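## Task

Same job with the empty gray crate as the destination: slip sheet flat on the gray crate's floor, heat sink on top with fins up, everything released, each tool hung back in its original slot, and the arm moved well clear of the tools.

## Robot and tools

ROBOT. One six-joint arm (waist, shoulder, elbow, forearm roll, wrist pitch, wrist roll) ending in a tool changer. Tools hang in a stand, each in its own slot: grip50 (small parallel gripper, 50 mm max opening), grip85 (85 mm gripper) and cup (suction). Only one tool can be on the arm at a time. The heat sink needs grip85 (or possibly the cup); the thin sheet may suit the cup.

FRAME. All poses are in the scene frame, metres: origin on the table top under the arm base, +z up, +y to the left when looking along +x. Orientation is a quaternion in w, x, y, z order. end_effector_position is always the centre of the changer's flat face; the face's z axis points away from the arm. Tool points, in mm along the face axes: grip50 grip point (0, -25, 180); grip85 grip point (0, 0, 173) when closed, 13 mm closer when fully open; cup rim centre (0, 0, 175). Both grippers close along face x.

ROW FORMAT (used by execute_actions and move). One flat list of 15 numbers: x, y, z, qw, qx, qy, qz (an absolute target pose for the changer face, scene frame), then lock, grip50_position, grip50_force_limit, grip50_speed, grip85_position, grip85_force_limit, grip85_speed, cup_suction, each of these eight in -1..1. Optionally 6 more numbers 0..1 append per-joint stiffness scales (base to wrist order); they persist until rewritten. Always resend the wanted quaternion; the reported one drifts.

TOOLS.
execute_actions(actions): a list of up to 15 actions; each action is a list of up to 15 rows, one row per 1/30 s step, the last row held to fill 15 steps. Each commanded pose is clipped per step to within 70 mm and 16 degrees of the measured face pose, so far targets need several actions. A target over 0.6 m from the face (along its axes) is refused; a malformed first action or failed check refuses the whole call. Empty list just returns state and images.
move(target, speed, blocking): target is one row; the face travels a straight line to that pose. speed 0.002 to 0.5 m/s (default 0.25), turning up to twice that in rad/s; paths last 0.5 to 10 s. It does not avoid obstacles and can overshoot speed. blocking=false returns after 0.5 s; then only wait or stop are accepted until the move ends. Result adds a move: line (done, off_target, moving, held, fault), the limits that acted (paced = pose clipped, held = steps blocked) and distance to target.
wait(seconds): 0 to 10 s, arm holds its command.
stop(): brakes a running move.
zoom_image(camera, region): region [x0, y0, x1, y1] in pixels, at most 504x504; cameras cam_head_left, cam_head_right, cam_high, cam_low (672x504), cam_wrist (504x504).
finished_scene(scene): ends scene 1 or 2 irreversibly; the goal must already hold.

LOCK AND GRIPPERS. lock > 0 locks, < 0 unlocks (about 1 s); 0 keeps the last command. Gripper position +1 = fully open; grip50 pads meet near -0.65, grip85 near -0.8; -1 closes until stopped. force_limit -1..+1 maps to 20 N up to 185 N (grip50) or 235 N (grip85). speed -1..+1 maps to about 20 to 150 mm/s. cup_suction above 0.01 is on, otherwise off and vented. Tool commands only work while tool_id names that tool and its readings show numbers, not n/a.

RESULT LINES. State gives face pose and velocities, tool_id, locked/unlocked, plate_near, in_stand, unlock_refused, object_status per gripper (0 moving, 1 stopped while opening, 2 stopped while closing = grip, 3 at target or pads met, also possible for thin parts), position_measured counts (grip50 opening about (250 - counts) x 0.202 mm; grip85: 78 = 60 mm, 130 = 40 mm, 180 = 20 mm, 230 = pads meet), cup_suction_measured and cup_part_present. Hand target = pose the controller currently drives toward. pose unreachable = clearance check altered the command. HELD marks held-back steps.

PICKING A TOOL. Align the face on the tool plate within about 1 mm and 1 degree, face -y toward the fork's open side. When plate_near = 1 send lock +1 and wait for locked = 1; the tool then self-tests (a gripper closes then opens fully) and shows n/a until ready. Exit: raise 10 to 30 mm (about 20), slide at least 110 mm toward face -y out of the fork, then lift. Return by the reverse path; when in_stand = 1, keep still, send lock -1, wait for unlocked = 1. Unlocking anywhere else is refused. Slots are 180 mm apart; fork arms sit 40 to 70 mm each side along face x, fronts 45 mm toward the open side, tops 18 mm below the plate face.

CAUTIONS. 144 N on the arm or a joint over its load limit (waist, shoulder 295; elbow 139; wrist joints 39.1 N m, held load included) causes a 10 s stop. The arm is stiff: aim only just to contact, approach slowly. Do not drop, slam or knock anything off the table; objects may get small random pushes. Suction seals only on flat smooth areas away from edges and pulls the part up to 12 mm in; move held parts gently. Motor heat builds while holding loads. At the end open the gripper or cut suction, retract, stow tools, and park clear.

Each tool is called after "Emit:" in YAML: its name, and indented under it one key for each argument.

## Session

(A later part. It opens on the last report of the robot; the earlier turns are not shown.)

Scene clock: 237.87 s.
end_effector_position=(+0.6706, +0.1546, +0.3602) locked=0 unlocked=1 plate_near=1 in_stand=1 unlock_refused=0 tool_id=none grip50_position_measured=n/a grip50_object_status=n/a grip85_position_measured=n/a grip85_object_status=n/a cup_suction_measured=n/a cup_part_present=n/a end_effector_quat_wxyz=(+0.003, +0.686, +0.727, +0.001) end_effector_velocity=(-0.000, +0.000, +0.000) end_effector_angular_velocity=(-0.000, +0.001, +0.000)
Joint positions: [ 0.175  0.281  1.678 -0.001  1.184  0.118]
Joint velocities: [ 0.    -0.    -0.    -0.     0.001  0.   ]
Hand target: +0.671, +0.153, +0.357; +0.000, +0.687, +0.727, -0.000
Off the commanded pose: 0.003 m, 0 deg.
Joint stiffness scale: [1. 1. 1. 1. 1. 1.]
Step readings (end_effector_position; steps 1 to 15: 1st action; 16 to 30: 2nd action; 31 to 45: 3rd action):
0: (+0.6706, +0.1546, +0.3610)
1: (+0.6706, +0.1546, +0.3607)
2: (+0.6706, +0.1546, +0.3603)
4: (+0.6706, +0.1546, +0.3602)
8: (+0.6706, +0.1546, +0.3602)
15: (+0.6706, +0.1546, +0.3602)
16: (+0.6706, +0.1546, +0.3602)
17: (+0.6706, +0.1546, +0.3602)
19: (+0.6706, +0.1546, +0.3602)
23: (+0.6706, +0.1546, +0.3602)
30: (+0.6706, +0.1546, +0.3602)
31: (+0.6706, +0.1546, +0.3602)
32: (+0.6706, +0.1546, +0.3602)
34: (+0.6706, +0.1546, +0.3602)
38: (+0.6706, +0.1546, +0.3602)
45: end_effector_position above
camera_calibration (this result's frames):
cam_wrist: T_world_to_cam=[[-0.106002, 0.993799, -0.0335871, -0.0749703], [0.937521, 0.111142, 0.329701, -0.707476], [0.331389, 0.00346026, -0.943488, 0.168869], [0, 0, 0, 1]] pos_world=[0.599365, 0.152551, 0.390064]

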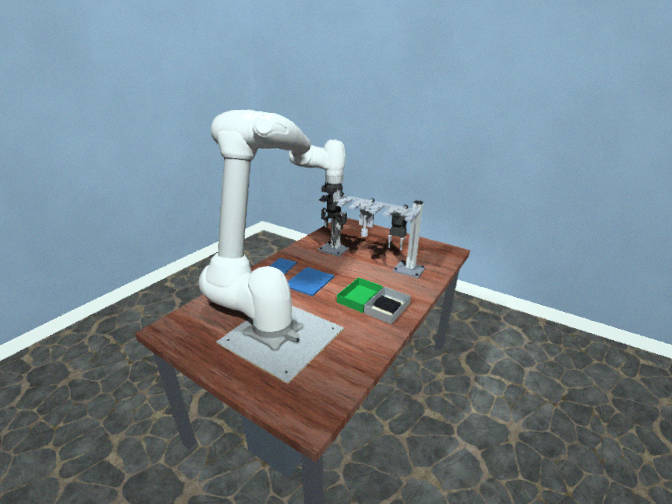

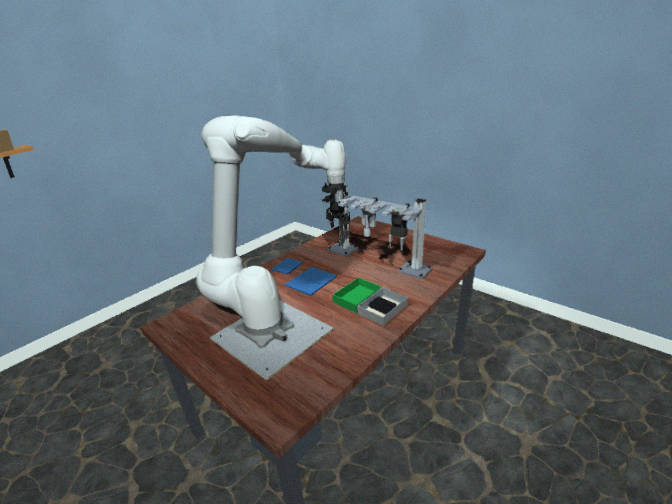

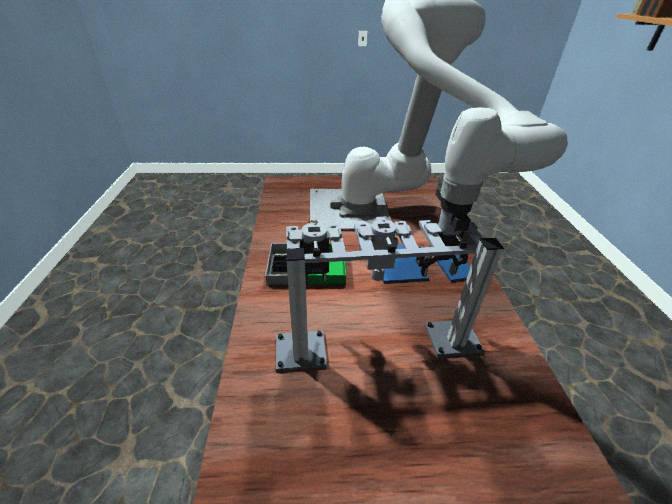

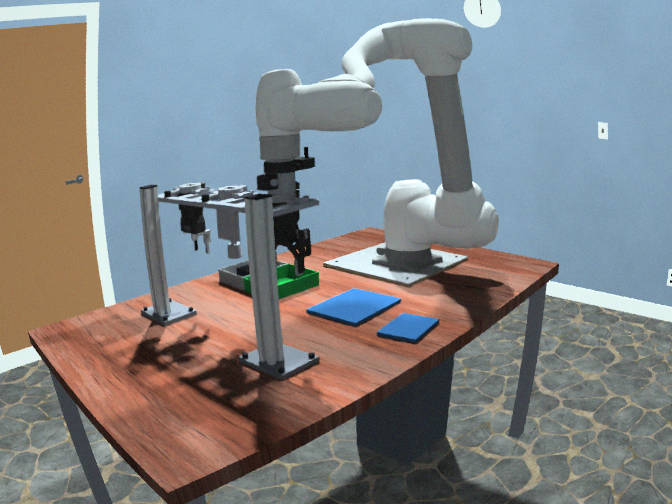

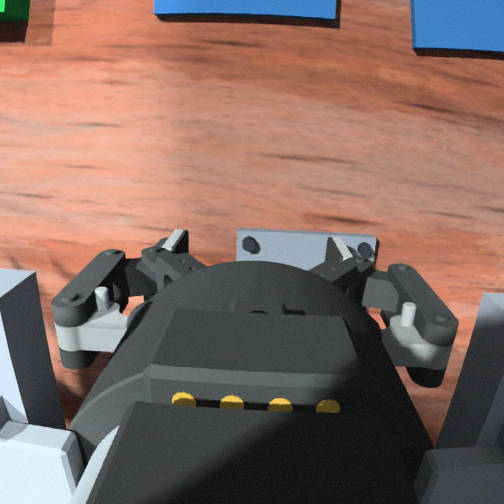

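Emit:
move:
  target: [0.6706,0.1546,0.41,0,0.687,0.7266,0,0,0,0,0,0.8,0,0,0]
  speed: 0.06

Emit:
move:
  target: [0.42,0.1,0.55,0,0.687,0.7266,0,0,0,0,0,0.8,0,0,0]

Emit:
finished_scene:
  scene: 2

Scene clock: 245.40 s.
end_effector_position=(+0.6718, +0.1549, +0.4056) locked=0 unlocked=1 plate_near=0 in_stand=0 unlock_refused=0 tool_id=none grip50_position_measured=n/a grip50_object_status=n/a grip85_position_measured=n/a grip85_object_status=n/a cup_suction_measured=n/a cup_part_present=n/a end_effector_quat_wxyz=(+0.001, +0.686, +0.727, -0.002) end_effector_velocity=(+0.000, +0.000, +0.002) end_effector_angular_velocity=(+0.000, +0.002, +0.000)
Joint positions: [ 0.175  0.26   1.619 -0.001  1.27   0.118]
Joint velocities: [ 0.    -0.    -0.003  0.001  0.006 -0.   ]
Hand target: +0.671, +0.155, +0.410; +0.000, +0.687, +0.727, -0.000
Off the commanded pose: 0.005 m, 0 deg.
Joint stiffness scale: [1. 1. 1. 1. 1. 1.]
move: off_target
camera_calibration (this result's frames):
cam_wrist: T_world_to_cam=[[-0.106122, 0.993769, -0.0340707, -0.0733459], [0.939642, 0.111433, 0.323505, -0.722539], [0.325286, 0.00231694, -0.945613, 0.216425], [0, 0, 0, 1]] pos_world=[0.600744, 0.152903, 0.435901]

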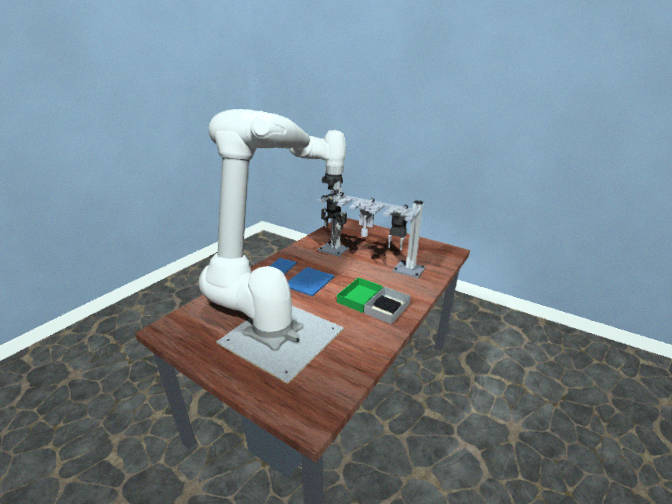

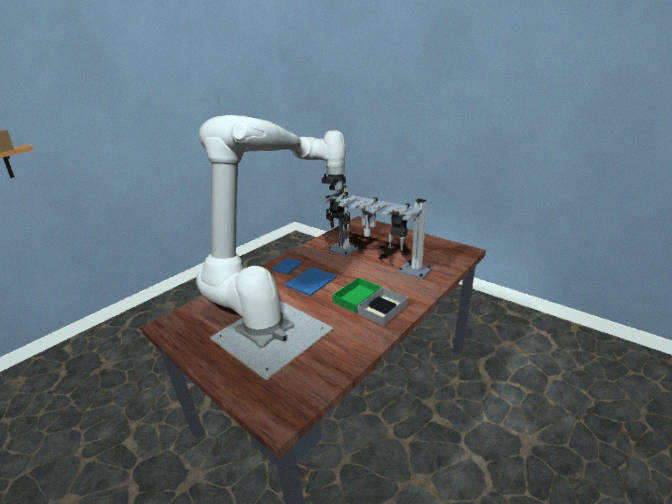

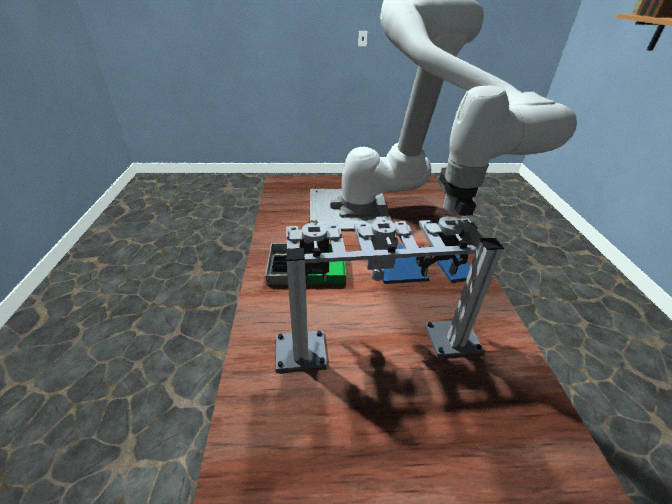

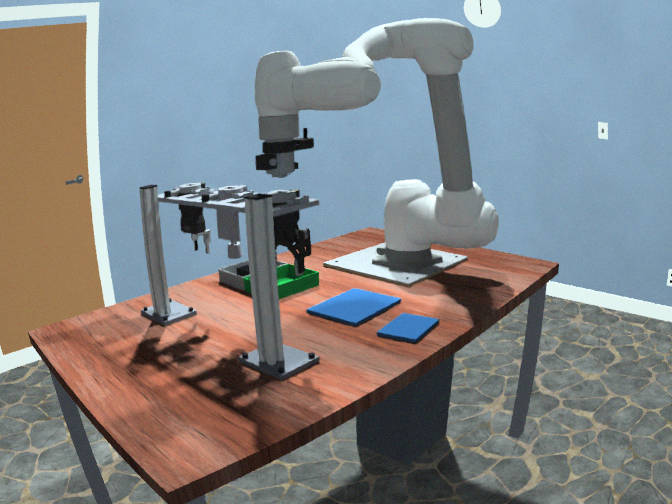

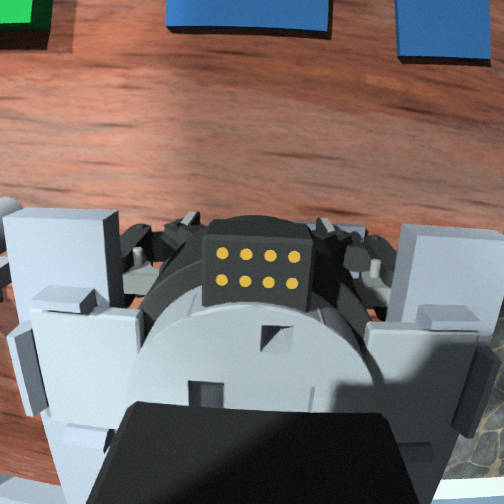

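Scene clock: 247.17 s.
end_effector_position=(+0.4231, +0.1016, +0.5495) locked=0 unlocked=1 plate_near=0 in_stand=0 unlock_refused=0 tool_id=none grip50_position_measured=n/a grip50_object_status=n/a grip85_position_measured=n/a grip85_object_status=n/a cup_suction_measured=n/a cup_part_present=n/a end_effector_quat_wxyz=(+0.002, +0.687, +0.727, -0.000) end_effector_velocity=(-0.002, -0.001, +0.000) end_effector_angular_velocity=(-0.000, +0.002, +0.001)
Joint positions: [ 0.153 -0.196  1.826 -0.001  1.515  0.097]
Joint velocities: [-0.001 -0.003  0.002  0.     0.002 -0.002]
Hand target: +0.420, +0.100, +0.550; +0.000, +0.687, +0.726, -0.000
Off the commanded pose: 0.004 m, 0 deg.
Joint stiffness scale: [1. 1. 1. 1. 1. 1.]
move: off_target
camera_calibration (this result's frames):
cam_wrist: T_world_to_cam=[[-0.104543, 0.993947, -0.0337694, -0.0426861], [0.938564, 0.109834, 0.327162, -0.530913], [0.328891, 0.00250786, -0.944365, 0.431345], [0, 0, 0, 1]] pos_world=[0.351967, 0.0996579, 0.579599]

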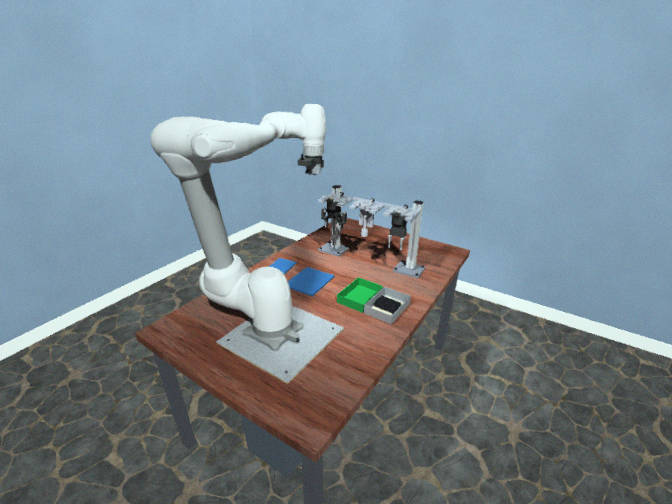

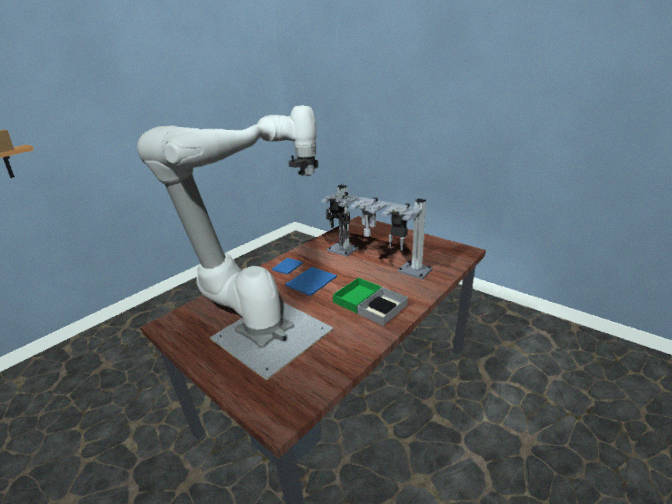

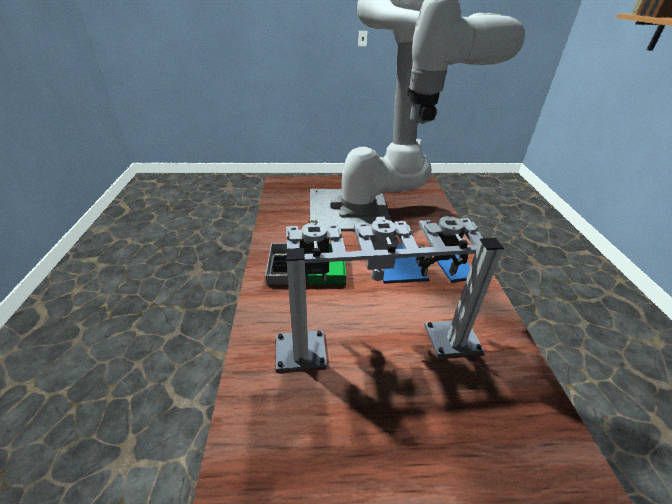

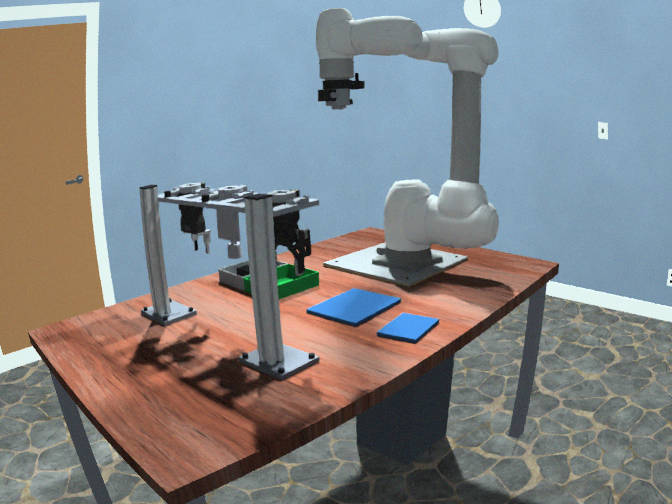

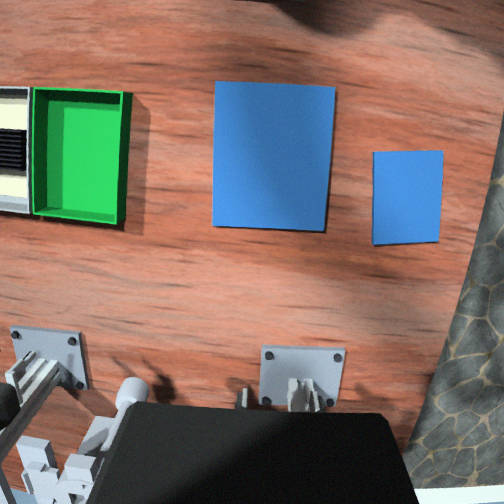

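The scene is finished: the task was done.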